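# Three arms carry ball on rope-held ring to far stand

## Task

Relocate the ball from the stand it now sits on to the second stand, which stands in the gap between the benches beyond any gripper's reach. The ball rests on a ring lying on its stand's collar, and ropes tie that ring to a metal block on each arm's own bench. Done means the ball sits on the second stand and the ring lies on that stand's collar, both staying there with no robot holding them, and every arm has opened its gripper and moved away. Tipping or jerking the ring lets the ball roll off. The task fails if the ball or the ring ever drops more than slightly below the collar of the lower stand, including while dangling, or if anything is knocked out of the work area or onto the floor.

## Robot and tools

Robots: three identical i2rt Big YAM arms named arm1, arm2 and arm3. Each has six revolute joints, a two-finger gripper and a wrist camera that, with joints 1 and 6 at zero and the hand level and forward, rides above the hand looking toward the fingertips. Reach is roughly 1.0 m from the joint 1 axis. Each arm works only through the rope tied to the block on its own bench; the second stand cannot be reached directly, so the ring is moved by pulling and easing the three ropes together.

Frame: one scene frame for everything, origin on the floor, +z up, metres. Arm feet: arm1 at (-0.18, +1.40, +1.02) heading -89 deg; arm2 at (-1.19, -0.74, +0.97) heading +32 deg; arm3 at (+1.21, -0.72, +0.99) heading +149 deg (headings counter-clockwise from +x). The hand point is midway between the fingertips; the hand z axis runs along the fingers and the fingers close along hand y.

execute_actions: argument "actions" is a list holding either nothing (just report state and images) or exactly one action. The action is an object keyed by "arm1", "arm2", "arm3"; under each name sits "joints", an object of absolute joint targets, not offsets. Keys and ranges: joint1_rad -2.879 to 2.879 (base yaw, positive counter-clockwise seen from above, 0 unfolds toward the foot's heading); joint2_rad 0 to 3.141 (shoulder, 0 points the upper arm backward about level, increasing lifts it up and over forward); joint3_rad 0 to 3.019 (elbow, 0 fully folded, increasing opens); joint4_rad -1.692 to 1.57 (hand pitch, positive tilts fingers up); joint5_rad -1.57 to 1.57 (hand side swing, positive to the arm's right); joint6_rad -2.094 to 2.094 (hand roll, positive clockwise viewed from behind); gripper_m 0 to 0.093, fingertip gap in metres. Done tolerances: ±0.045, ±0.14, ±0.09, ±0.055, ±0.03, ±0.035 rad and ±0.003 m. Omitted joints or arms may keep driving to earlier targets. All motions in an action begin together and finish independently; joints move at different speeds, so the hand can sweep a wide path. An unknown key or out-of-range number rejects the whole call with nothing moving. Optional "cameras": list from arm1_cam_wrist, arm2_cam_wrist, arm3_cam_wrist, cam_low, cam_top, or "all"; omitted/null means all, [] means none.

wait: "seconds" from 0 to 10; commands nothing new, returns state and images like an empty action.

zoom_image: "camera" (one of the five names) and "region" [x0, y0, x1, y1] in pixels of that camera's latest full image, origin top-left, at most 504 by 504. Wrist cameras are 616x616 fisheye; cam_low and cam_top are 504x504 pinhole with radial distortion. Calibration (K, distortion, T_world_to_cam) is given once; results list cameras whose numbers changed, and real poses may be slightly off.

finished_scene: "scene" is the integer number of the current scene. It is final; the goal must already hold without robot support.

Results: joint_positions per arm; joint torques in arm-joint order (drive output, with offsets and noise, nonzero in free air, so weak evidence of contact); a pictures line naming the images in order. joint_status per commanded joint: "off_target" (stopped short, may still push), "contact_stop" or "time_out" (target dropped, holds where it stopped, except a time_out joint may keep pushing toward a target at most 0.375, 0.375, 0.113, 0.225, 0.075, 0.3 rad from where it stands, and resumes if freed). "joint command not followed" with a "cause:" line means a safety check blocked that arm's joint targets (gripper still obeyed); blocked joints read "not_followed" and may be retried every action until you send passable targets. on_its_own lists what the last call didn't command; "held at" gives the held target, not the actual position. To relieve pushing, command the reported position. Tiny target changes may not move a joint. A loaded joint holding weight sags.

Care: arms never stop on contact and can push very hard. A hard squeeze between two arms fails the run; collisions can too, and the inter-arm check ignores fingers, gripper housings and wrist cameras and may react late. Sustained pushing or load heats motors: MOTOR HOT appears from 85 °C, and at 100 °C an OVER-TEMPERATURE FAULT drops that arm and its gripper until cooled, marking unfinished keys "limit_stop_at_motor_heat" (resend targets afterward). The robot holds its last command while you deliberate, so do not leave arms straining. Pull ropes smoothly and in coordination so the ring stays flat and the ball stays on; never let ring or ball sag well below the lower collar. Loose objects may occasionally be nudged. Avoid drops, slams and knocking anything to the floor. At the end, open every gripper and retract all arms clear of the ropes.

Each tool is called after "Request:" as name([rows], argument=value, ...), one row to a line, values as JSON.

## Session

Request:
execute_actions(actions=[])

Scene clock: 0.00 s.
Joint torques (N m, as the arm reports them, + toward a larger angle): no reading
arm1.joint_positions: joint1_rad=+0.782 joint2_rad=+0.538 joint3_rad=+1.573 joint4_rad=-1.481 joint5_rad=+0.187 joint6_rad=+0.591 gripper_m=+0.094
arm1.joint_status: not commanded
arm1.hand: x=-0.0906 y=+1.2730 z=+1.6281 quat_wxyz=(-0.517, -0.570, -0.626, +0.126) (m; scene frame)
arm2.joint_positions: joint1_rad=+0.697 joint2_rad=+0.580 joint3_rad=+1.398 joint4_rad=-1.253 joint5_rad=-0.133 joint6_rad=+0.117 gripper_m=+0.094
arm2.joint_status: not commanded
arm2.hand: x=-1.1412 y=-0.5334 z=+1.5412 quat_wxyz=(-0.386, +0.480, -0.686, -0.388) (m; scene frame)
arm3.joint_positions: joint1_rad=-0.700 joint2_rad=+0.570 joint3_rad=+1.374 joint4_rad=-1.150 joint5_rad=+0.013 joint6_rad=+0.696 gripper_m=+0.095
arm3.joint_status: not commanded
arm3.hand: x=+1.1283 y=-0.4912 z=+1.5686 quat_wxyz=(-0.158, +0.464, -0.676, -0.551) (m; scene frame)
pictures: arm1_cam_wrist, arm2_cam_wrist, arm3_cam_wrist, cam_low, cam_top
Images, in order (width x height): arm1_cam_wrist 616x616, arm2_cam_wrist 616x616, arm3_cam_wrist 616x616, cam_low 504x504, cam_top 504x504.

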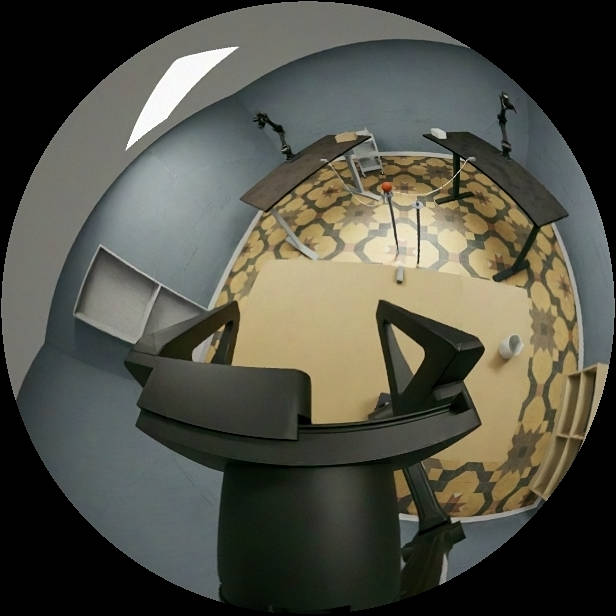

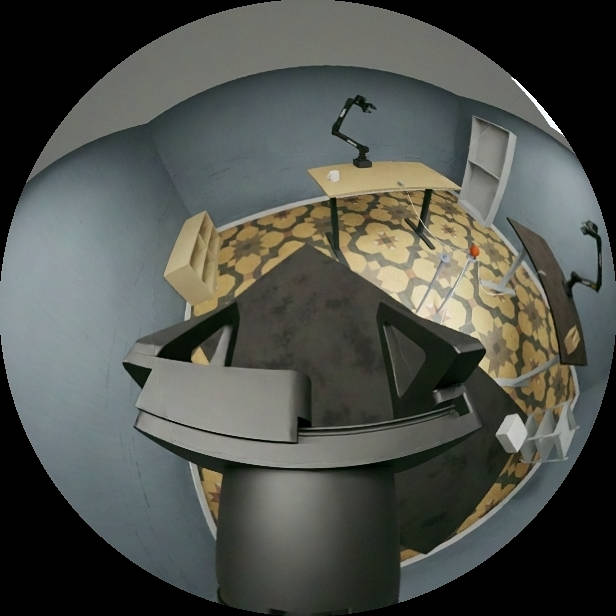

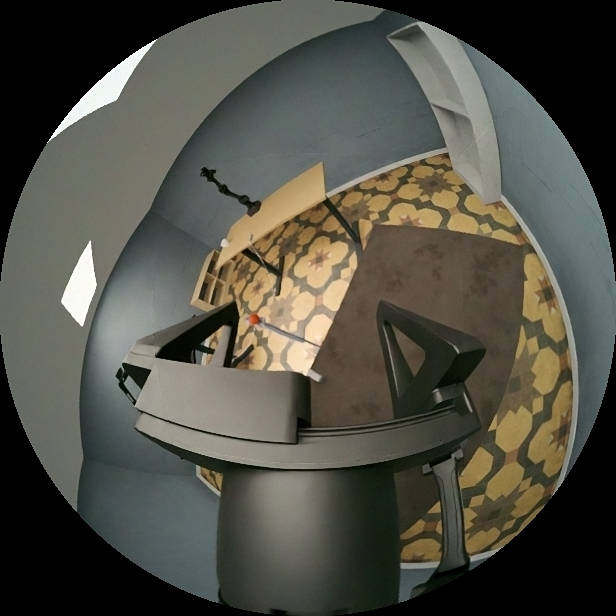

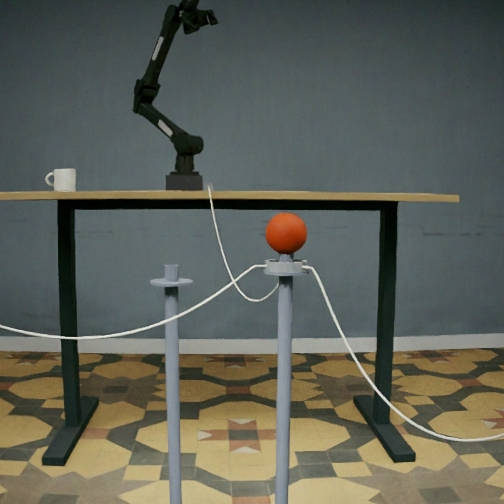

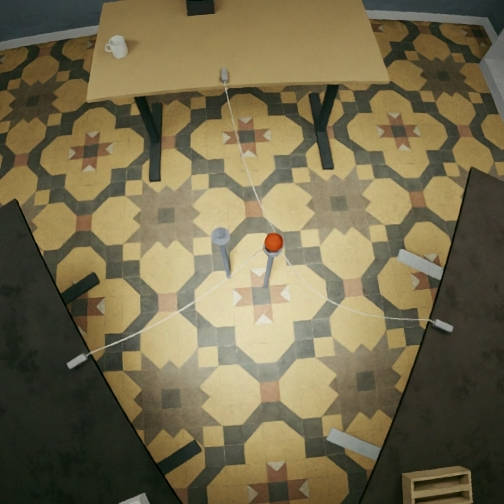

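Request:
execute_actions([
  {"arm1":{"joints":{"joint1_rad":0.108,"joint2_rad":1.7,"joint3_rad":1.6,"joint4_rad":-1.4,"joint5_rad":0,"joint6_rad":0}},"arm2":{"joints":{"joint1_rad":-0.022,"joint2_rad":1.5,"joint3_rad":1.3,"joint4_rad":-1.0,"joint5_rad":0,"joint6_rad":0}},"arm3":{"joints":{"joint1_rad":0.012,"joint2_rad":1.9,"joint3_rad":1.9,"joint4_rad":-1.5,"joint5_rad":0,"joint6_rad":0}}},
], cameras=["cam_top"])

Scene clock: 45.87 s.
Joint torques (N m, as the arm reports them, + toward a larger angle): arm1=[ -1.25 -18.47  10.27   1.25  -0.08  -0.15] | arm2=[  1.89 -12.8    9.43   2.25  -0.04  -0.07] | arm3=[ -1.34 -19.94  10.71   0.18  -0.17  -0.17]
arm1.joint_positions: joint1_rad=+0.102 joint2_rad=+1.704 joint3_rad=+1.585 joint4_rad=-1.410 joint5_rad=+0.001 joint6_rad=+0.012 gripper_m=+0.094
arm1.joint_status: all done
arm1.hand: x=-0.1125 y=+0.8755 z=+1.2244 quat_wxyz=(-0.009, -0.667, -0.745, +0.014) (m; scene frame)
arm2.joint_positions: joint1_rad=-0.029 joint2_rad=+1.506 joint3_rad=+1.291 joint4_rad=-1.013 joint5_rad=-0.001 joint6_rad=+0.011 gripper_m=+0.094
arm2.joint_status: all done
arm2.hand: x=-0.7389 y=-0.4864 z=+1.1720 quat_wxyz=(-0.168, +0.250, -0.952, -0.053) (m; scene frame)
arm3.joint_positions: joint1_rad=+0.019 joint2_rad=+1.927 joint3_rad=+1.876 joint4_rad=-1.488 joint5_rad=+0.003 joint6_rad=+0.008 gripper_m=+0.095
arm3.joint_status: all done
arm3.hand: x=+0.6775 y=-0.4156 z=+1.1799 quat_wxyz=(-0.004, +0.966, -0.259, -0.013) (m; scene frame)
pictures: cam_top
Images, in order (width x height): cam_top 504x504.

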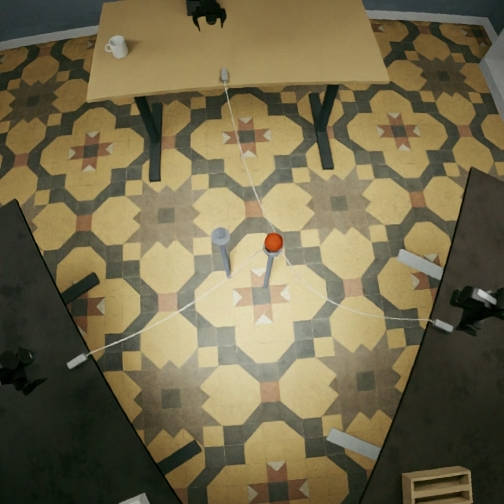

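Request:
execute_actions([
  {"arm1":{"joints":{"joint2_rad":1.98,"joint3_rad":1.68,"joint4_rad":-1.25}},"arm2":{"joints":{"joint1_rad":0.005,"joint2_rad":1.89,"joint3_rad":1.56,"joint4_rad":-1.22}},"arm3":{"joints":{"joint2_rad":2.02,"joint3_rad":1.755,"joint4_rad":-1.27}}},
])

Scene clock: 71.40 s.
Joint torques (N m, as the arm reports them, + toward a larger angle): arm1=[ -1.36 -24.93  10.93   1.25  -0.08  -0.16] | arm2=[  1.46 -18.4   10.75   0.53  -0.02  -0.08] | arm3=[ -1.03 -19.89   9.27   1.    -0.17  -0.16]
arm1.joint_positions: joint1_rad=+0.102 joint2_rad=+2.010 joint3_rad=+1.647 joint4_rad=-1.264 joint5_rad=+0.001 joint6_rad=+0.012 gripper_m=+0.094
arm1.joint_status: all done
arm1.hand: x=-0.1067 y=+0.8183 z=+1.0817 quat_wxyz=(+0.027, -0.667, -0.744, -0.018) (m; scene frame)
arm2.joint_positions: joint1_rad=+0.004 joint2_rad=+1.907 joint3_rad=+1.521 joint4_rad=-1.206 joint5_rad=-0.001 joint6_rad=+0.011 gripper_m=+0.094
arm2.joint_status: all done
arm2.hand: x=-0.7146 y=-0.4493 z=+1.0492 quat_wxyz=(+0.006, +0.271, -0.963, -0.005) (m; scene frame)
arm3.joint_positions: joint1_rad=+0.019 joint2_rad=+2.040 joint3_rad=+1.744 joint4_rad=-1.284 joint5_rad=+0.003 joint6_rad=+0.008 gripper_m=+0.095
arm3.joint_status: all done
arm3.hand: x=+0.6690 y=-0.4109 z=+1.0638 quat_wxyz=(+0.001, +0.966, -0.259, +0.007) (m; scene frame)
pictures: arm1_cam_wrist, arm2_cam_wrist, arm3_cam_wrist, cam_low, cam_top
camera_calibration (this result's frames):
arm1_cam_wrist: T_world_to_cam=[[-0.993977, -0.109482, 0.00485337, -0.0203833], [-0.0817639, 0.770356, 0.632349, -1.3139], [-0.0729699, 0.628144, -0.774668, 0.439968], [0, 0, 0, 1]] pos_world=[-0.0955857, 0.733577, 1.17177]
arm2_cam_wrist: T_world_to_cam=[[0.521941, -0.852854, -0.0147255, 0.00324978], [-0.683873, -0.428719, 0.590354, -1.29652], [-0.509799, -0.298059, -0.80701, 0.47409], [0, 0, 0, 1]] pos_world=[-0.64666, -0.411763, 1.14805]
arm3_cam_wrist: T_world_to_cam=[[0.494669, 0.869077, -0.00292276, 0.0285582], [0.702806, -0.398046, 0.589596, -1.25655], [0.511241, -0.293709, -0.807693, 0.520019], [0, 0, 0, 1]] pos_world=[0.603131, -0.372252, 1.16096]
Images, in order (width x height): arm1_cam_wrist 616x616, arm2_cam_wrist 616x616, arm3_cam_wrist 616x616, cam_low 504x504, cam_top 504x504.

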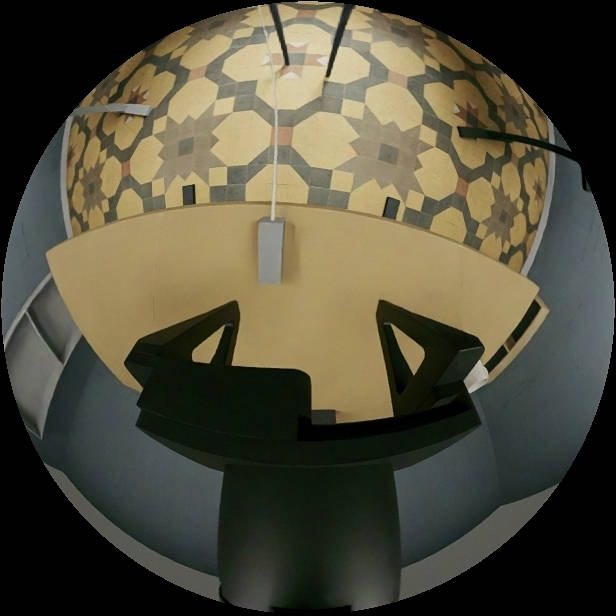

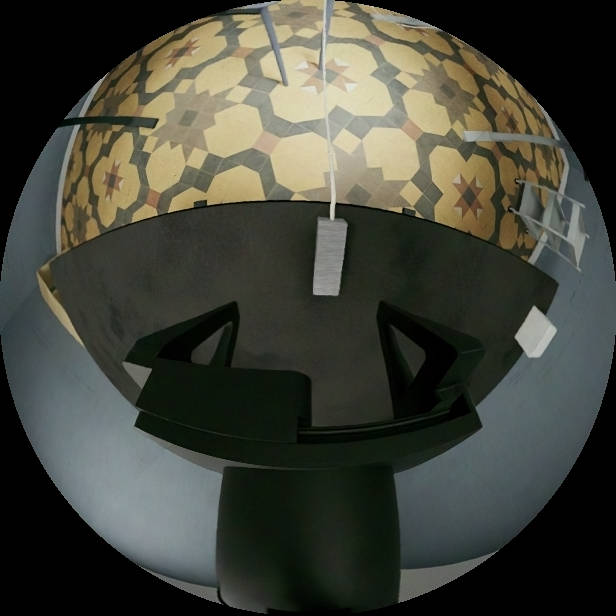

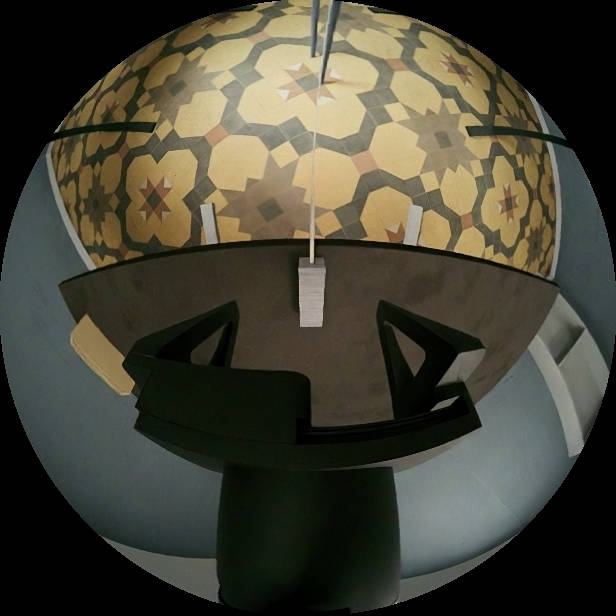

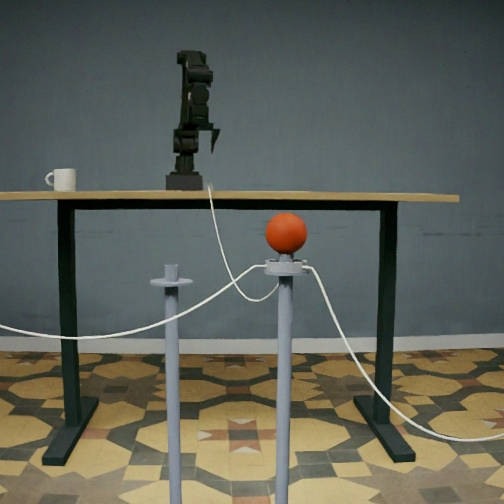

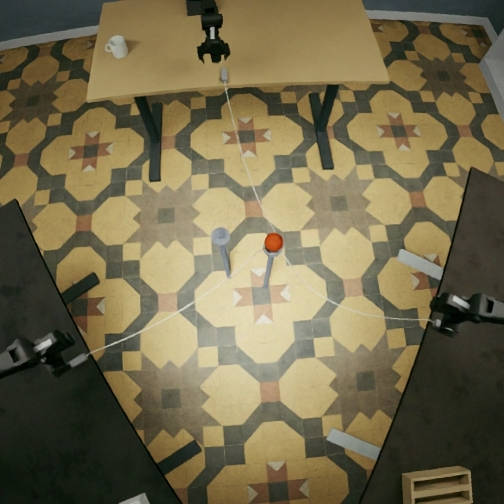

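Request:
execute_actions([
  {"arm1":{"joints":{"joint1_rad":0.168,"joint2_rad":2.035,"joint3_rad":1.62,"joint4_rad":-1.08}},"arm2":{"joints":{"joint1_rad":-0.045,"joint2_rad":1.945,"joint3_rad":1.49,"joint4_rad":-1.08}},"arm3":{"joints":{"joint2_rad":1.99,"joint3_rad":1.58,"joint4_rad":-1.12}}},
], cameras=["arm1_cam_wrist","arm2_cam_wrist","arm3_cam_wrist","cam_low"])

Scene clock: 92.67 s.
Joint torques (N m, as the arm reports them, + toward a larger angle): arm1=[ -2.32 -21.46   8.18   1.63  -0.09  -0.14] | arm2=[  1.2  -15.65   7.4    1.93  -0.03  -0.06] | arm3=[ -1.12 -19.08   8.27   1.02  -0.2   -0.16]
arm1.joint_positions: joint1_rad=+0.175 joint2_rad=+2.025 joint3_rad=+1.622 joint4_rad=-1.098 joint5_rad=+0.001 joint6_rad=+0.011 gripper_m=+0.094
arm1.joint_status: all done
arm1.hand: x=-0.0583 y=+0.7957 z=+1.0636 quat_wxyz=(-0.021, -0.639, -0.769, +0.022) (m; scene frame)
arm2.joint_positions: joint1_rad=-0.050 joint2_rad=+1.921 joint3_rad=+1.495 joint4_rad=-1.099 joint5_rad=-0.001 joint6_rad=+0.010 gripper_m=+0.094
arm2.joint_status: all done
arm2.hand: x=-0.6859 y=-0.4678 z=+1.0322 quat_wxyz=(-0.026, +0.245, -0.969, -0.014) (m; scene frame)
arm3.joint_positions: joint1_rad=+0.019 joint2_rad=+2.006 joint3_rad=+1.575 joint4_rad=-1.134 joint5_rad=+0.003 joint6_rad=+0.008 gripper_m=+0.095
arm3.joint_status: all done
arm3.hand: x=+0.6911 y=-0.4235 z=+1.0234 quat_wxyz=(-0.001, +0.966, -0.259, +0.000) (m; scene frame)
pictures: arm1_cam_wrist, arm2_cam_wrist, arm3_cam_wrist, cam_low
camera_calibration (this result's frames):
arm1_cam_wrist: T_world_to_cam=[[-0.983009, -0.183534, 0.00275309, 0.087128], [-0.154172, 0.833697, 0.530264, -1.22718], [-0.0996169, 0.52083, -0.847828, 0.605363], [0, 0, 0, 1]] pos_world=[-0.0432441, 0.723796, 1.16373]
arm2_cam_wrist: T_world_to_cam=[[0.475496, -0.879573, -0.0159616, -0.0708434], [-0.738491, -0.408956, 0.536084, -1.24695], [-0.478053, -0.243118, -0.844014, 0.555116], [0, 0, 0, 1]] pos_world=[-0.621801, -0.4373, 1.13586]
arm3_cam_wrist: T_world_to_cam=[[0.494643, 0.869091, -0.00294056, 0.0284863], [0.710159, -0.402232, 0.577826, -1.24812], [0.501001, -0.287906, -0.816155, 0.490574], [0, 0, 0, 1]] pos_world=[0.626497, -0.385552, 1.12167]
Images, in order (width x height): arm1_cam_wrist 616x616, arm2_cam_wrist 616x616, arm3_cam_wrist 616x616, cam_low 504x504.

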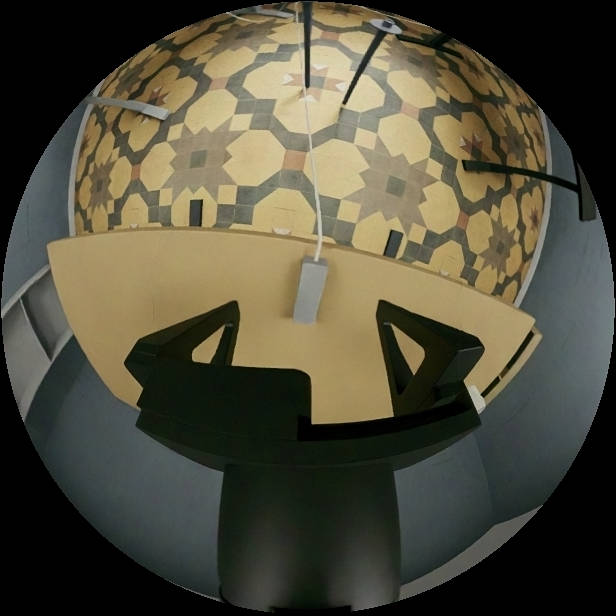

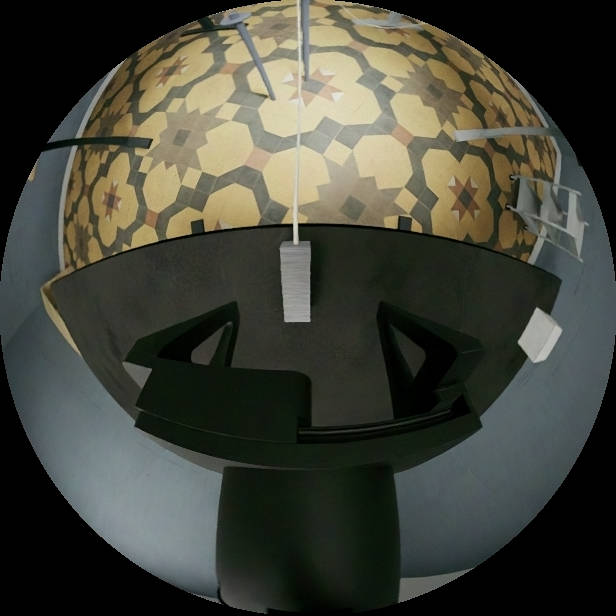

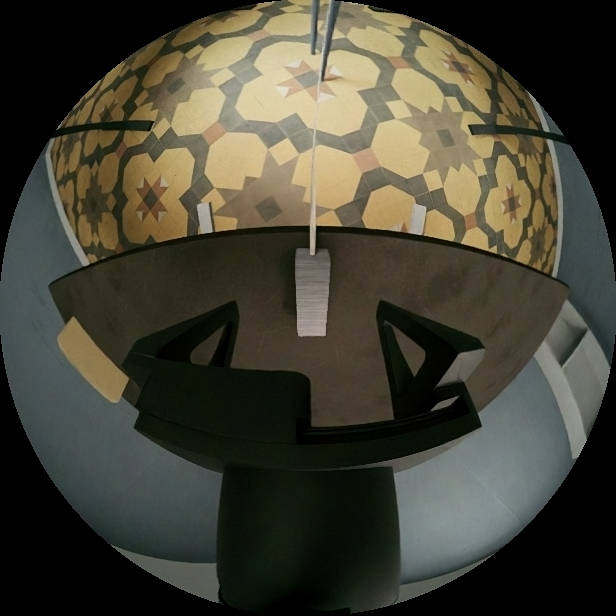

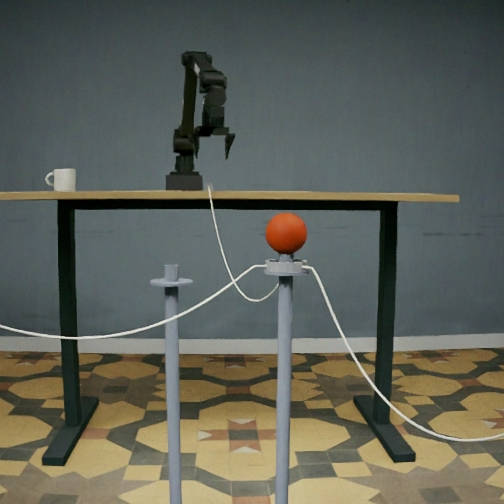

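Request:
execute_actions([
  {"arm1":{"joints":{"joint1_rad":0.16,"joint2_rad":2.11,"joint3_rad":1.54,"joint4_rad":-0.97}},"arm2":{"joints":{"joint1_rad":-0.025,"joint2_rad":2.005,"joint3_rad":1.375,"joint4_rad":-0.91}},"arm3":{"joints":{"joint2_rad":2.055,"joint3_rad":1.46,"joint4_rad":-0.94}}},
], cameras=["arm1_cam_wrist","arm2_cam_wrist","arm3_cam_wrist","cam_low"])

Scene clock: 116.33 s.
Joint torques (N m, as the arm reports them, + toward a larger angle): arm1=[ -2.55 -23.78   8.24   1.38  -0.08  -0.15] | arm2=[  1.25 -15.78   7.05   1.81  -0.08  -0.06] | arm3=[ -1.25 -16.19   7.09   1.17  -0.19  -0.17]
arm1.joint_positions: joint1_rad=+0.167 joint2_rad=+2.124 joint3_rad=+1.530 joint4_rad=-0.986 joint5_rad=+0.001 joint6_rad=+0.011 gripper_m=+0.094
arm1.joint_status: all done
arm1.hand: x=-0.0688 y=+0.8199 z=+0.9749 quat_wxyz=(+0.010, -0.642, -0.766, -0.003) (m; scene frame)
arm2.joint_positions: joint1_rad=-0.025 joint2_rad=+1.989 joint3_rad=+1.377 joint4_rad=-0.928 joint5_rad=+0.001 joint6_rad=+0.010 gripper_m=+0.094
arm2.joint_status: all done
arm2.hand: x=-0.7072 y=-0.4628 z=+0.9569 quat_wxyz=(-0.019, +0.257, -0.966, -0.011) (m; scene frame)
arm3.joint_positions: joint1_rad=+0.019 joint2_rad=+2.037 joint3_rad=+1.464 joint4_rad=-0.955 joint5_rad=+0.003 joint6_rad=+0.007 gripper_m=+0.095
arm3.joint_status: all done
arm3.hand: x=+0.6976 y=-0.4272 z=+0.9693 quat_wxyz=(-0.006, +0.966, -0.259, -0.019) (m; scene frame)
pictures: arm1_cam_wrist, arm2_cam_wrist, arm3_cam_wrist, cam_low
camera_calibration (this result's frames):
arm1_cam_wrist: T_world_to_cam=[[-0.984571, -0.174949, 0.00371167, 0.0733848], [-0.138257, 0.790727, 0.596353, -1.23005], [-0.107266, 0.586638, -0.802714, 0.418039], [0, 0, 0, 1]] pos_world=[-0.0529684, 0.740234, 1.06884]
arm2_cam_wrist: T_world_to_cam=[[0.497408, -0.867403, -0.0140338, -0.0381827], [-0.721779, -0.422767, 0.548, -1.22619], [-0.48127, -0.26245, -0.836361, 0.464086], [0, 0, 0, 1]] pos_world=[-0.642695, -0.429713, 1.05956]
arm3_cam_wrist: T_world_to_cam=[[0.493912, 0.869507, -0.00295489, 0.0290671], [0.72892, -0.412195, 0.5466, -1.21003], [0.474054, -0.272126, -0.837389, 0.488186], [0, 0, 0, 1]] pos_world=[0.63623, -0.391194, 1.07029]
Images, in order (width x height): arm1_cam_wrist 616x616, arm2_cam_wrist 616x616, arm3_cam_wrist 616x616, cam_low 504x504.

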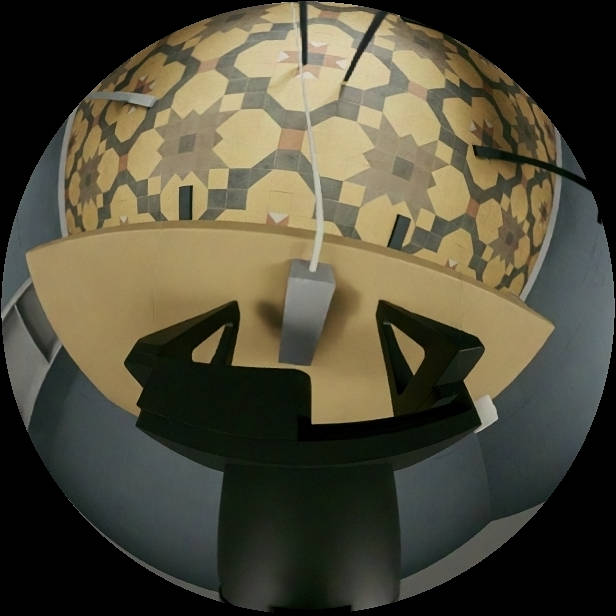

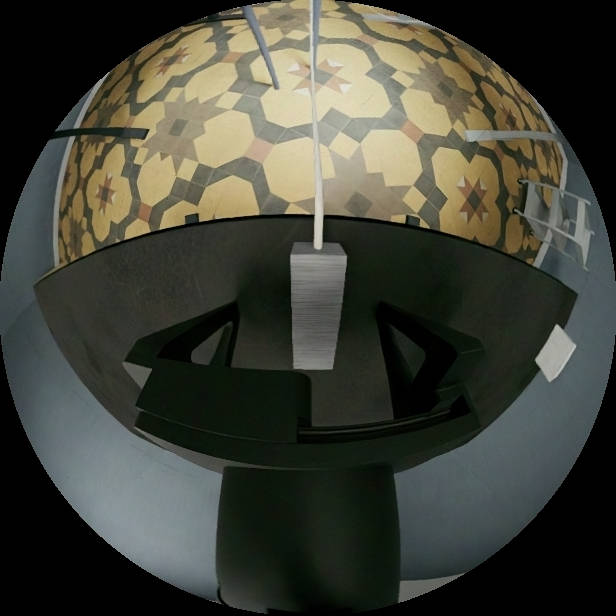

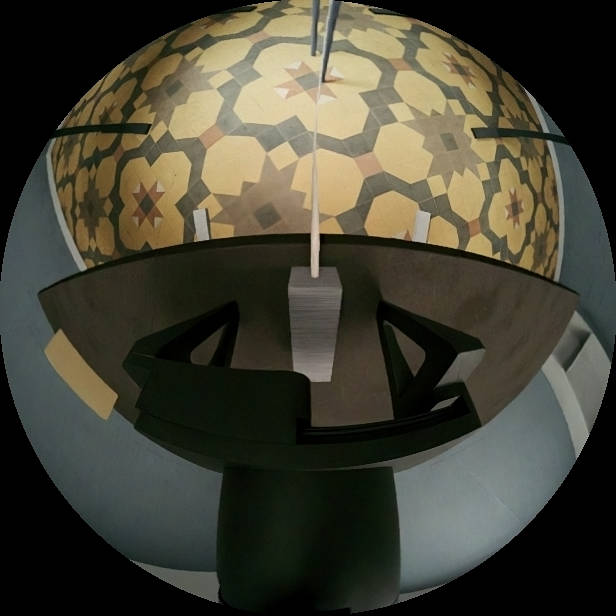

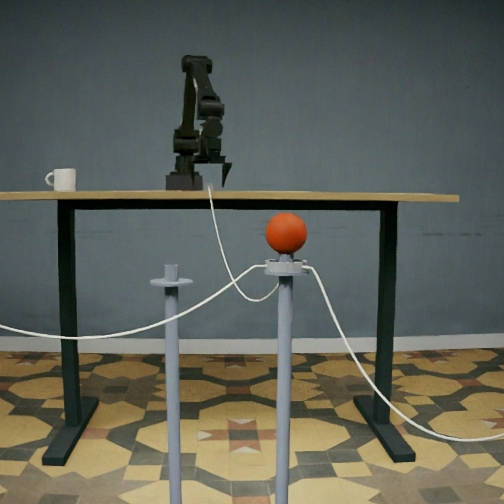

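Request:
execute_actions([
  {"arm1":{"joints":{"gripper_m":0}},"arm2":{"joints":{"joint2_rad":2.045}},"arm3":{"joints":{"joint2_rad":2.09}}},
], cameras=["arm2_cam_wrist","arm3_cam_wrist"])

Request:
execute_actions([
  {"arm2":{"joints":{"gripper_m":0}},"arm3":{"joints":{"gripper_m":0}}},
], cameras=["arm1_cam_wrist","arm2_cam_wrist","arm3_cam_wrist"])

Scene clock: 125.20 s.
Joint torques (N m, as the arm reports them, + toward a larger angle): arm1=[ -2.53 -23.89   8.28   1.37  -0.09  -0.13] | arm2=[  1.63 -13.78   6.98   1.77  -0.08  -0.05] | arm3=[ -1.32 -13.64   7.06   1.08  -0.18  -0.17]
arm1.joint_positions: joint1_rad=+0.167 joint2_rad=+2.124 joint3_rad=+1.530 joint4_rad=-0.985 joint5_rad=+0.001 joint6_rad=+0.010 gripper_m=+0.024
arm1.joint_status: gripper_m off_target (ended at +0.024, target +0.000)
arm1.hand: x=-0.0688 y=+0.8196 z=+0.9749 quat_wxyz=(+0.009, -0.642, -0.767, -0.002) (m; scene frame)
arm2.joint_positions: joint1_rad=-0.025 joint2_rad=+1.992 joint3_rad=+1.377 joint4_rad=-0.926 joint5_rad=+0.001 joint6_rad=+0.010 gripper_m=+0.094
arm2.joint_status: all done
arm2.hand: x=-0.7074 y=-0.4626 z=+0.9548 quat_wxyz=(-0.018, +0.257, -0.966, -0.011) (m; scene frame)
arm3.joint_positions: joint1_rad=+0.019 joint2_rad=+2.038 joint3_rad=+1.464 joint4_rad=-0.955 joint5_rad=+0.003 joint6_rad=+0.007 gripper_m=+0.095
arm3.joint_status: all done
arm3.hand: x=+0.6978 y=-0.4273 z=+0.9686 quat_wxyz=(-0.006, +0.966, -0.259, -0.018) (m; scene frame)
pictures: arm2_cam_wrist, arm3_cam_wrist
camera_calibration (this result's frames):
arm2_cam_wrist: T_world_to_cam=[[0.498067, -0.867026, -0.0139954, -0.0373697], [-0.720554, -0.422797, 0.549586, -1.2258], [-0.482423, -0.263646, -0.83532, 0.459982], [0, 0, 0, 1]] pos_world=[-0.642737, -0.429393, 1.05739]
arm3_cam_wrist: T_world_to_cam=[[0.493914, 0.869506, -0.00295446, 0.0290634], [0.728375, -0.411885, 0.547558, -1.21023], [0.474888, -0.272598, -0.836763, 0.486165], [0, 0, 0, 1]] pos_world=[0.636276, -0.391221, 1.06956]
Images, in order (width x height): arm2_cam_wrist 616x616, arm3_cam_wrist 616x616.

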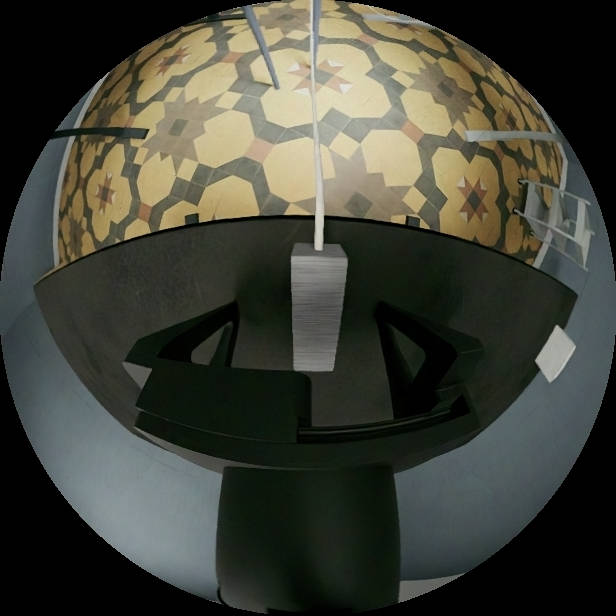

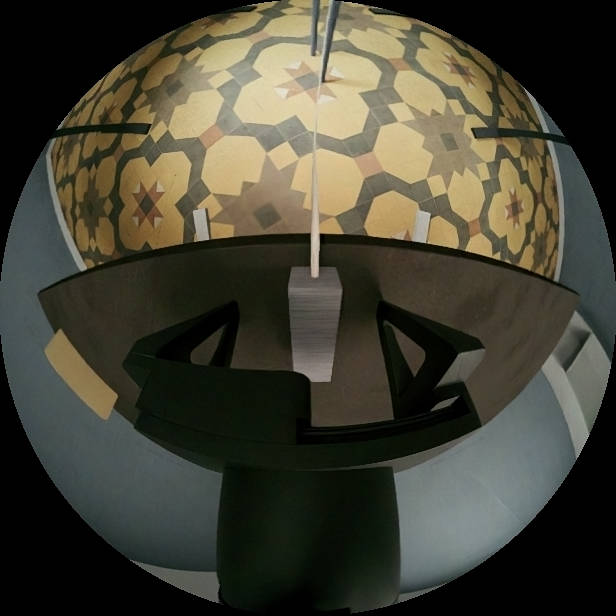

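Scene clock: 125.93 s.
Joint torques (N m, as the arm reports them, + toward a larger angle): arm1=[ -2.46 -23.89   8.28   1.35  -0.1   -0.13] | arm2=[  1.23 -13.8    6.91   1.67  -0.08  -0.05] | arm3=[ -1.04 -13.99   7.09   0.94  -0.17  -0.17]
arm1.joint_positions: joint1_rad=+0.167 joint2_rad=+2.124 joint3_rad=+1.530 joint4_rad=-0.985 joint5_rad=+0.001 joint6_rad=+0.010 gripper_m=+0.024
arm1.joint_status: not commanded
arm1.hand: x=-0.0688 y=+0.8196 z=+0.9749 quat_wxyz=(+0.009, -0.642, -0.767, -0.002) (m; scene frame)
arm2.joint_positions: joint1_rad=-0.025 joint2_rad=+1.992 joint3_rad=+1.377 joint4_rad=-0.922 joint5_rad=+0.001 joint6_rad=+0.009 gripper_m=+0.025
arm2.joint_status: gripper_m off_target (ended at +0.025, target +0.000)
arm2.hand: x=-0.7065 y=-0.4622 z=+0.9549 quat_wxyz=(-0.020, +0.258, -0.966, -0.012) (m; scene frame)
arm3.joint_positions: joint1_rad=+0.015 joint2_rad=+2.039 joint3_rad=+1.464 joint4_rad=-0.951 joint5_rad=+0.003 joint6_rad=+0.007 gripper_m=+0.025
arm3.joint_status: gripper_m off_target (ended at +0.025, target +0.000)
arm3.hand: x=+0.6982 y=-0.4250 z=+0.9680 quat_wxyz=(-0.006, +0.965, -0.260, -0.019) (m; scene frame)
pictures: arm1_cam_wrist, arm2_cam_wrist, arm3_cam_wrist
camera_calibration (this result's frames):
arm1_cam_wrist: T_world_to_cam=[[-0.984299, -0.176463, 0.00404919, 0.0742538], [-0.139439, 0.791437, 0.595134, -1.22922], [-0.108224, 0.585225, -0.803617, 0.42023], [0, 0, 0, 1]] pos_world=[-0.0528341, 0.740024, 1.06895]
arm2_cam_wrist: T_world_to_cam=[[0.498414, -0.86682, -0.0143837, -0.036797], [-0.722112, -0.424275, 0.546392, -1.22377], [-0.479726, -0.261943, -0.837406, 0.465215], [0, 0, 0, 1]] pos_world=[-0.642185, -0.429253, 1.0577]
arm3_cam_wrist: T_world_to_cam=[[0.496561, 0.867997, -0.00290947, 0.0242982], [0.728366, -0.414853, 0.545326, -1.20836], [0.472134, -0.272906, -0.838219, 0.48928], [0, 0, 0, 1]] pos_world=[0.637058, -0.388856, 1.06914]
Images, in order (width x height): arm1_cam_wrist 616x616, arm2_cam_wrist 616x616, arm3_cam_wrist 616x616.

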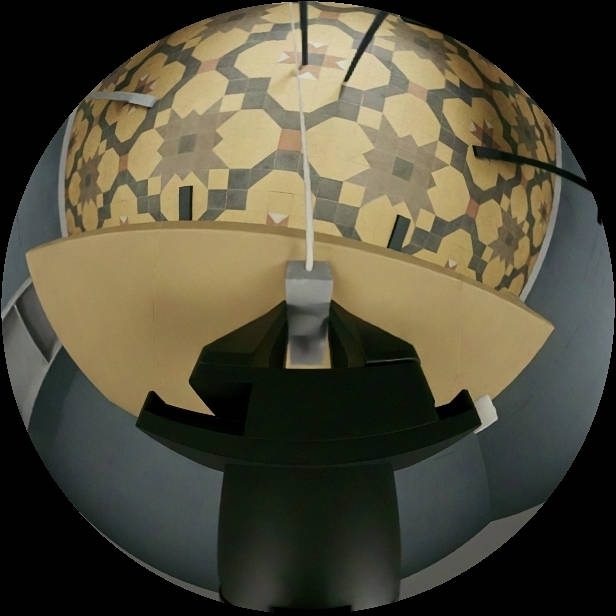

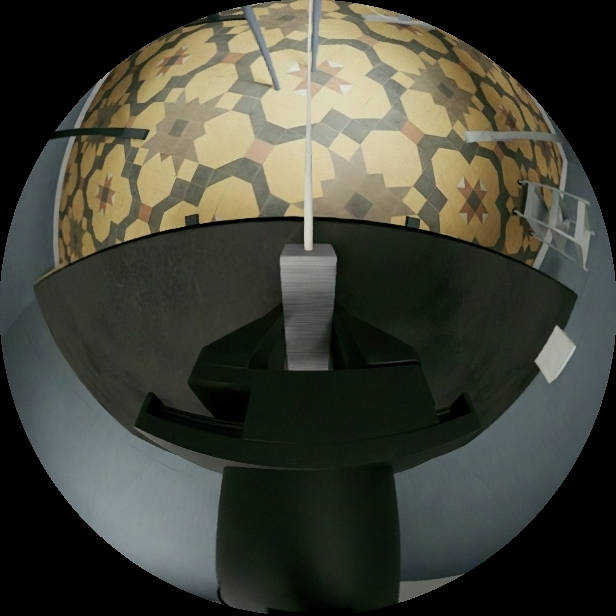

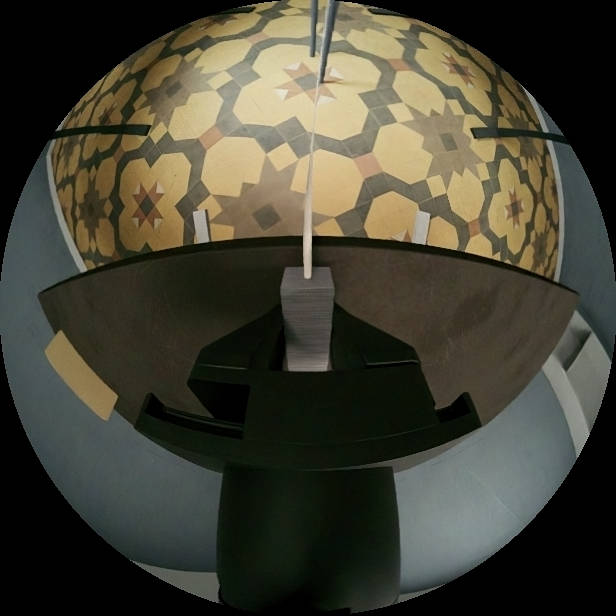

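Request:
execute_actions([
  {"arm1":{"joints":{"joint2_rad":1.85,"joint3_rad":1.7,"joint4_rad":-1.35}},"arm2":{"joints":{"joint2_rad":1.76,"joint3_rad":1.6,"joint4_rad":-1.35}},"arm3":{"joints":{"joint2_rad":1.86,"joint3_rad":1.7,"joint4_rad":-1.35}}},
], cameras=[])

Request:
execute_actions([
  {"arm1":{"joints":{"joint1_rad":0.345,"joint3_rad":1.87,"joint4_rad":-1.57}},"arm2":{"joints":{"joint3_rad":1.87,"joint4_rad":-1.6}},"arm3":{"joints":{"joint1_rad":-0.113,"joint3_rad":1.95,"joint4_rad":-1.6}}},
], cameras=["cam_low","cam_top"])

Scene clock: 155.63 s.
Joint torques (N m, as the arm reports them, + toward a larger angle): arm1=[ -2.44 -20.56  11.17   0.16  -0.09  -0.14] | arm2=[  1.65 -15.35  10.19   0.63  -0.06  -0.05] | arm3=[ -0.98 -16.41  11.47   0.2   -0.19  -0.14]
arm1.joint_positions: joint1_rad=+0.167 joint2_rad=+1.854 joint3_rad=+1.673 joint4_rad=-1.335 joint5_rad=+0.001 joint6_rad=+0.010 gripper_m=+0.024
arm1.joint_status: all done
arm1.hand: x=-0.0690 y=+0.8289 z=+1.1789 quat_wxyz=(-0.015, -0.641, -0.767, +0.018) (m; scene frame)
arm2.joint_positions: joint1_rad=-0.025 joint2_rad=+1.756 joint3_rad=+1.577 joint4_rad=-1.335 joint5_rad=+0.001 joint6_rad=+0.009 gripper_m=+0.025
arm2.joint_status: all done
arm2.hand: x=-0.7163 y=-0.4708 z=+1.1495 quat_wxyz=(-0.031, +0.257, -0.966, -0.015) (m; scene frame)
arm3.joint_positions: joint1_rad=+0.015 joint2_rad=+1.857 joint3_rad=+1.664 joint4_rad=-1.338 joint5_rad=+0.003 joint6_rad=+0.007 gripper_m=+0.025
arm3.joint_status: all done
arm3.hand: x=+0.7032 y=-0.4277 z=+1.1396 quat_wxyz=(-0.006, +0.965, -0.260, -0.017) (m; scene frame)
pictures: none
No camera images: the call's "cameras" was empty. Leave "cameras" out to get every camera's image.

Scene clock: 157.03 s.
Joint torques (N m, as the arm reports them, + toward a larger angle): arm1=[ -1.96 -21.66  13.16  -0.06  -0.01  -0.14] | arm2=[  1.4  -15.66  11.71   0.74  -0.07  -0.04] | arm3=[ -0.11 -17.91  12.79   0.1   -0.12  -0.18]
arm1.joint_positions: joint1_rad=+0.343 joint2_rad=+1.861 joint3_rad=+1.817 joint4_rad=-1.553 joint5_rad=-0.001 joint6_rad=+0.010 gripper_m=+0.024
arm1.joint_status: all done
arm1.hand: x=+0.0265 y=+0.8673 z=+1.2289 quat_wxyz=(+0.016, -0.571, -0.820, -0.008) (m; scene frame)
arm2.joint_positions: joint1_rad=-0.025 joint2_rad=+1.766 joint3_rad=+1.829 joint4_rad=-1.583 joint5_rad=+0.001 joint6_rad=+0.009 gripper_m=+0.025
arm2.joint_status: all done
arm2.hand: x=-0.7103 y=-0.4685 z=+1.2401 quat_wxyz=(-0.028, +0.258, -0.966, -0.014) (m; scene frame)
arm3.joint_positions: joint1_rad=-0.118 joint2_rad=+1.872 joint3_rad=+1.898 joint4_rad=-1.588 joint5_rad=+0.002 joint6_rad=+0.007 gripper_m=+0.025
arm3.joint_status: all done
arm3.hand: x=+0.7419 y=-0.3609 z=+1.2196 quat_wxyz=(-0.001, +0.946, -0.324, -0.002) (m; scene frame)
pictures: cam_low, cam_top
Images, in order (width x height): cam_low 504x504, cam_top 504x504.

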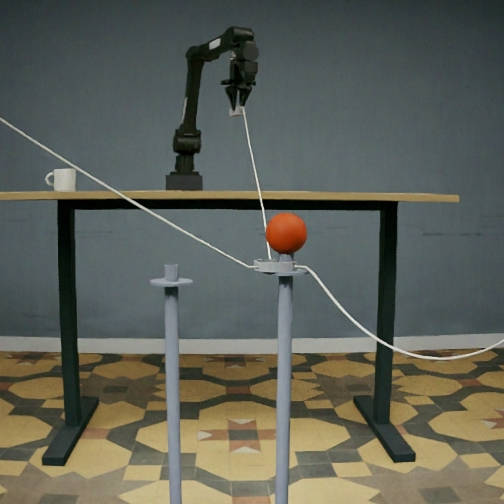

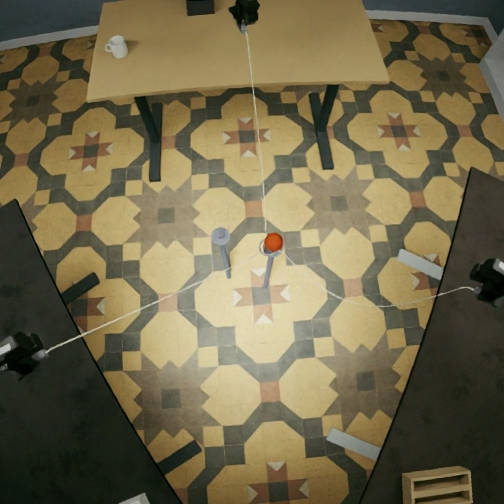

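Request:
execute_actions([
  {"arm2":{"joints":{"joint2_rad":1.81,"joint3_rad":1.91}},"arm3":{"joints":{"joint1_rad":-0.155,"joint2_rad":1.57,"joint3_rad":1.59,"joint4_rad":-1.58}}},
], cameras=["cam_low","cam_top","arm3_cam_wrist"])

Scene clock: 173.80 s.
Joint torques (N m, as the arm reports them, + toward a larger angle): arm1=[ -1.73 -21.65  13.14  -0.05  -0.01  -0.13] | arm2=[  1.32 -15.24  12.8    0.61  -0.07  -0.04] | arm3=[ -0.86 -11.88   9.15   0.64  -0.11  -0.18]
arm1.joint_positions: joint1_rad=+0.343 joint2_rad=+1.861 joint3_rad=+1.817 joint4_rad=-1.553 joint5_rad=-0.001 joint6_rad=+0.010 gripper_m=+0.024
arm1.joint_status: not commanded
arm1.hand: x=+0.0265 y=+0.8673 z=+1.2289 quat_wxyz=(+0.016, -0.571, -0.820, -0.008) (m; scene frame)
arm2.joint_positions: joint1_rad=-0.025 joint2_rad=+1.797 joint3_rad=+1.854 joint4_rad=-1.586 joint5_rad=+0.001 joint6_rad=+0.009 gripper_m=+0.025
arm2.joint_status: all done
arm2.hand: x=-0.7023 y=-0.4638 z=+1.2330 quat_wxyz=(-0.024, +0.258, -0.966, -0.013) (m; scene frame)
arm3.joint_positions: joint1_rad=-0.153 joint2_rad=+1.564 joint3_rad=+1.588 joint4_rad=-1.582 joint5_rad=+0.002 joint6_rad=+0.007 gripper_m=+0.025
arm3.joint_status: all done
arm3.hand: x=+0.8404 y=-0.4154 z=+1.2570 quat_wxyz=(-0.002, +0.940, -0.341, -0.004) (m; scene frame)
pictures: arm3_cam_wrist, cam_low, cam_top
camera_calibration (this result's frames):
arm3_cam_wrist: T_world_to_cam=[[0.634925, 0.772564, -0.00378347, -0.208637], [0.634922, -0.519003, 0.572285, -1.46409], [0.440164, -0.365761, -0.820046, 0.632502], [0, 0, 0, 1]] pos_world=[0.783647, -0.367337, 1.35577]
Images, in order (width x height): arm3_cam_wrist 616x616, cam_low 504x504, cam_top 504x504.

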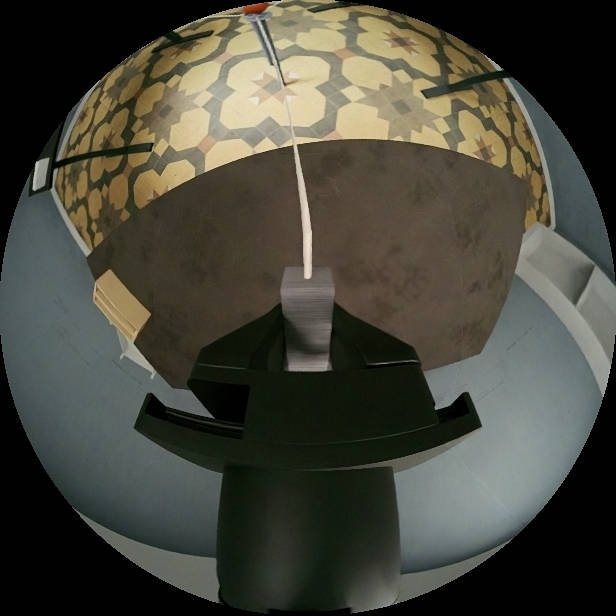

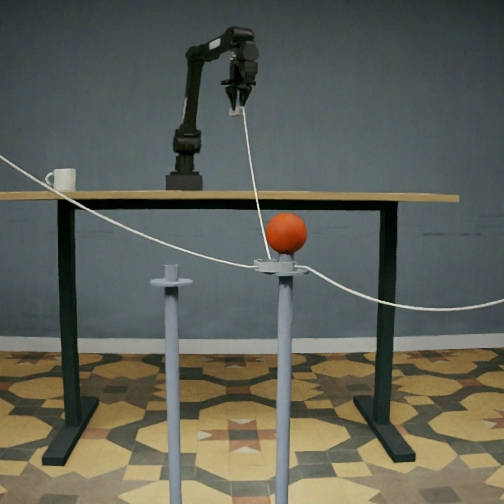

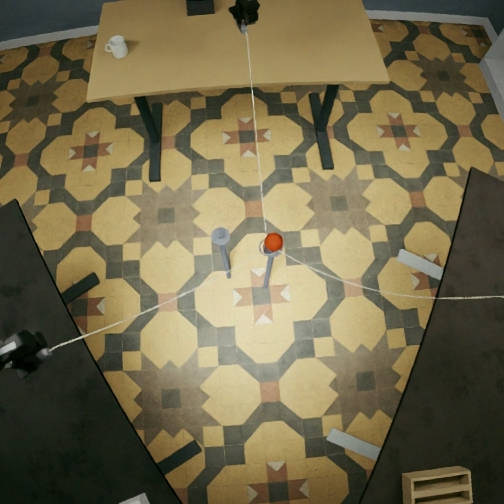

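Request:
execute_actions([
  {"arm2":{"joints":{"joint2_rad":1.83,"joint3_rad":1.95}},"arm3":{"joints":{"joint1_rad":-0.185,"joint2_rad":1.365,"joint3_rad":1.465,"joint4_rad":-1.65}}},
], cameras=["cam_low","cam_top"])

Scene clock: 184.20 s.
Joint torques (N m, as the arm reports them, + toward a larger angle): arm1=[ -1.78 -21.65  13.13  -0.06  -0.02  -0.14] | arm2=[  1.49 -15.4   13.11   0.77  -0.09  -0.02] | arm3=[-0.95 -9.22 10.12  0.14 -0.13 -0.17]
arm1.joint_positions: joint1_rad=+0.343 joint2_rad=+1.861 joint3_rad=+1.817 joint4_rad=-1.553 joint5_rad=-0.001 joint6_rad=+0.010 gripper_m=+0.024
arm1.joint_status: not commanded
arm1.hand: x=+0.0265 y=+0.8673 z=+1.2289 quat_wxyz=(+0.016, -0.571, -0.820, -0.008) (m; scene frame)
arm2.joint_positions: joint1_rad=-0.025 joint2_rad=+1.814 joint3_rad=+1.891 joint4_rad=-1.587 joint5_rad=+0.001 joint6_rad=+0.009 gripper_m=+0.025
arm2.joint_status: all done
arm2.hand: x=-0.6938 y=-0.4589 z=+1.2387 quat_wxyz=(-0.033, +0.257, -0.966, -0.015) (m; scene frame)
arm3.joint_positions: joint1_rad=-0.180 joint2_rad=+1.359 joint3_rad=+1.450 joint4_rad=-1.640 joint5_rad=+0.002 joint6_rad=+0.007 gripper_m=+0.025
arm3.joint_status: all done
arm3.hand: x=+0.9071 y=-0.4568 z=+1.2882 quat_wxyz=(-0.004, +0.936, -0.353, -0.008) (m; scene frame)
pictures: cam_low, cam_top
Images, in order (width x height): cam_low 504x504, cam_top 504x504.

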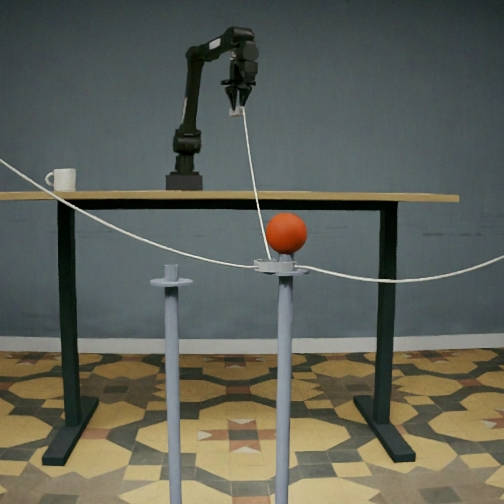

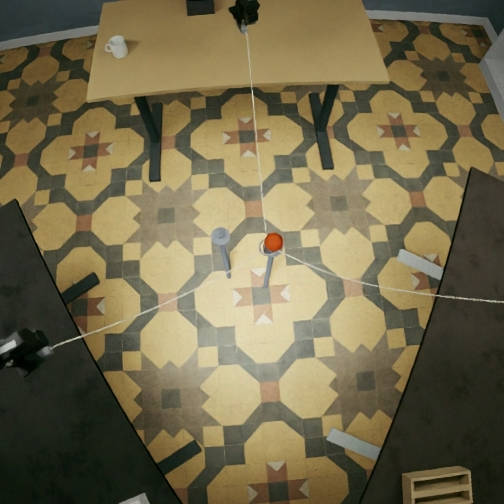

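Request:
execute_actions([
  {"arm3":{"joints":{"joint1_rad":-0.2,"joint2_rad":1.245,"joint3_rad":1.39,"joint4_rad":-1.69}}},
], cameras=["cam_low","cam_top"])

Scene clock: 191.30 s.
Joint torques (N m, as the arm reports them, + toward a larger angle): arm1=[ -1.66 -21.66  13.12  -0.05  -0.01  -0.13] | arm2=[  1.37 -15.5   13.13   0.68  -0.08  -0.06] | arm3=[-1.31 -8.44  9.69  0.15 -0.12 -0.16]
arm1.joint_positions: joint1_rad=+0.343 joint2_rad=+1.861 joint3_rad=+1.817 joint4_rad=-1.553 joint5_rad=-0.001 joint6_rad=+0.010 gripper_m=+0.024
arm1.joint_status: not commanded
arm1.hand: x=+0.0265 y=+0.8673 z=+1.2289 quat_wxyz=(+0.016, -0.571, -0.820, -0.008) (m; scene frame)
arm2.joint_positions: joint1_rad=-0.025 joint2_rad=+1.814 joint3_rad=+1.891 joint4_rad=-1.587 joint5_rad=+0.001 joint6_rad=+0.009 gripper_m=+0.025
arm2.joint_status: not commanded
arm2.hand: x=-0.6938 y=-0.4589 z=+1.2387 quat_wxyz=(-0.033, +0.257, -0.966, -0.015) (m; scene frame)
arm3.joint_positions: joint1_rad=-0.191 joint2_rad=+1.253 joint3_rad=+1.379 joint4_rad=-1.679 joint5_rad=+0.002 joint6_rad=+0.007 gripper_m=+0.025
arm3.joint_status: all done
arm3.hand: x=+0.9420 y=-0.4819 z=+1.2984 quat_wxyz=(-0.003, +0.934, -0.358, -0.006) (m; scene frame)
pictures: cam_low, cam_top
Images, in order (width x height): cam_low 504x504, cam_top 504x504.

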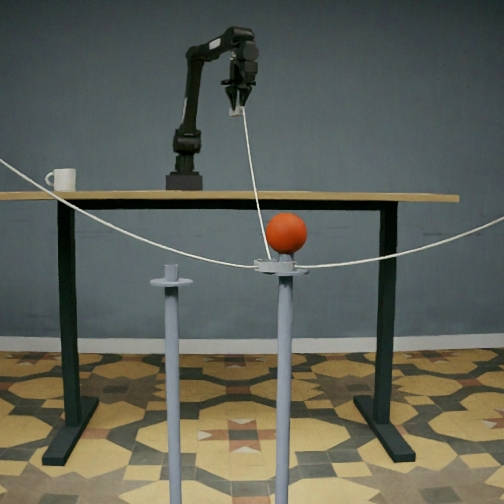

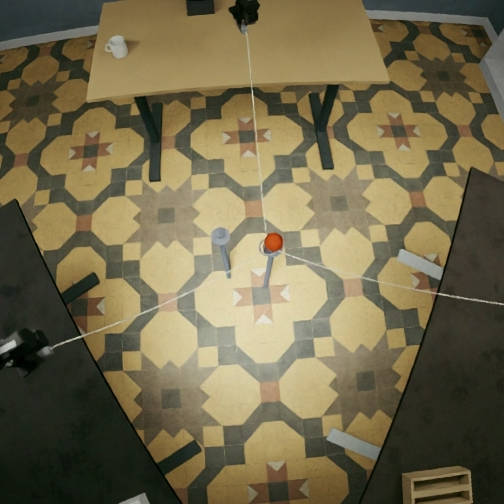

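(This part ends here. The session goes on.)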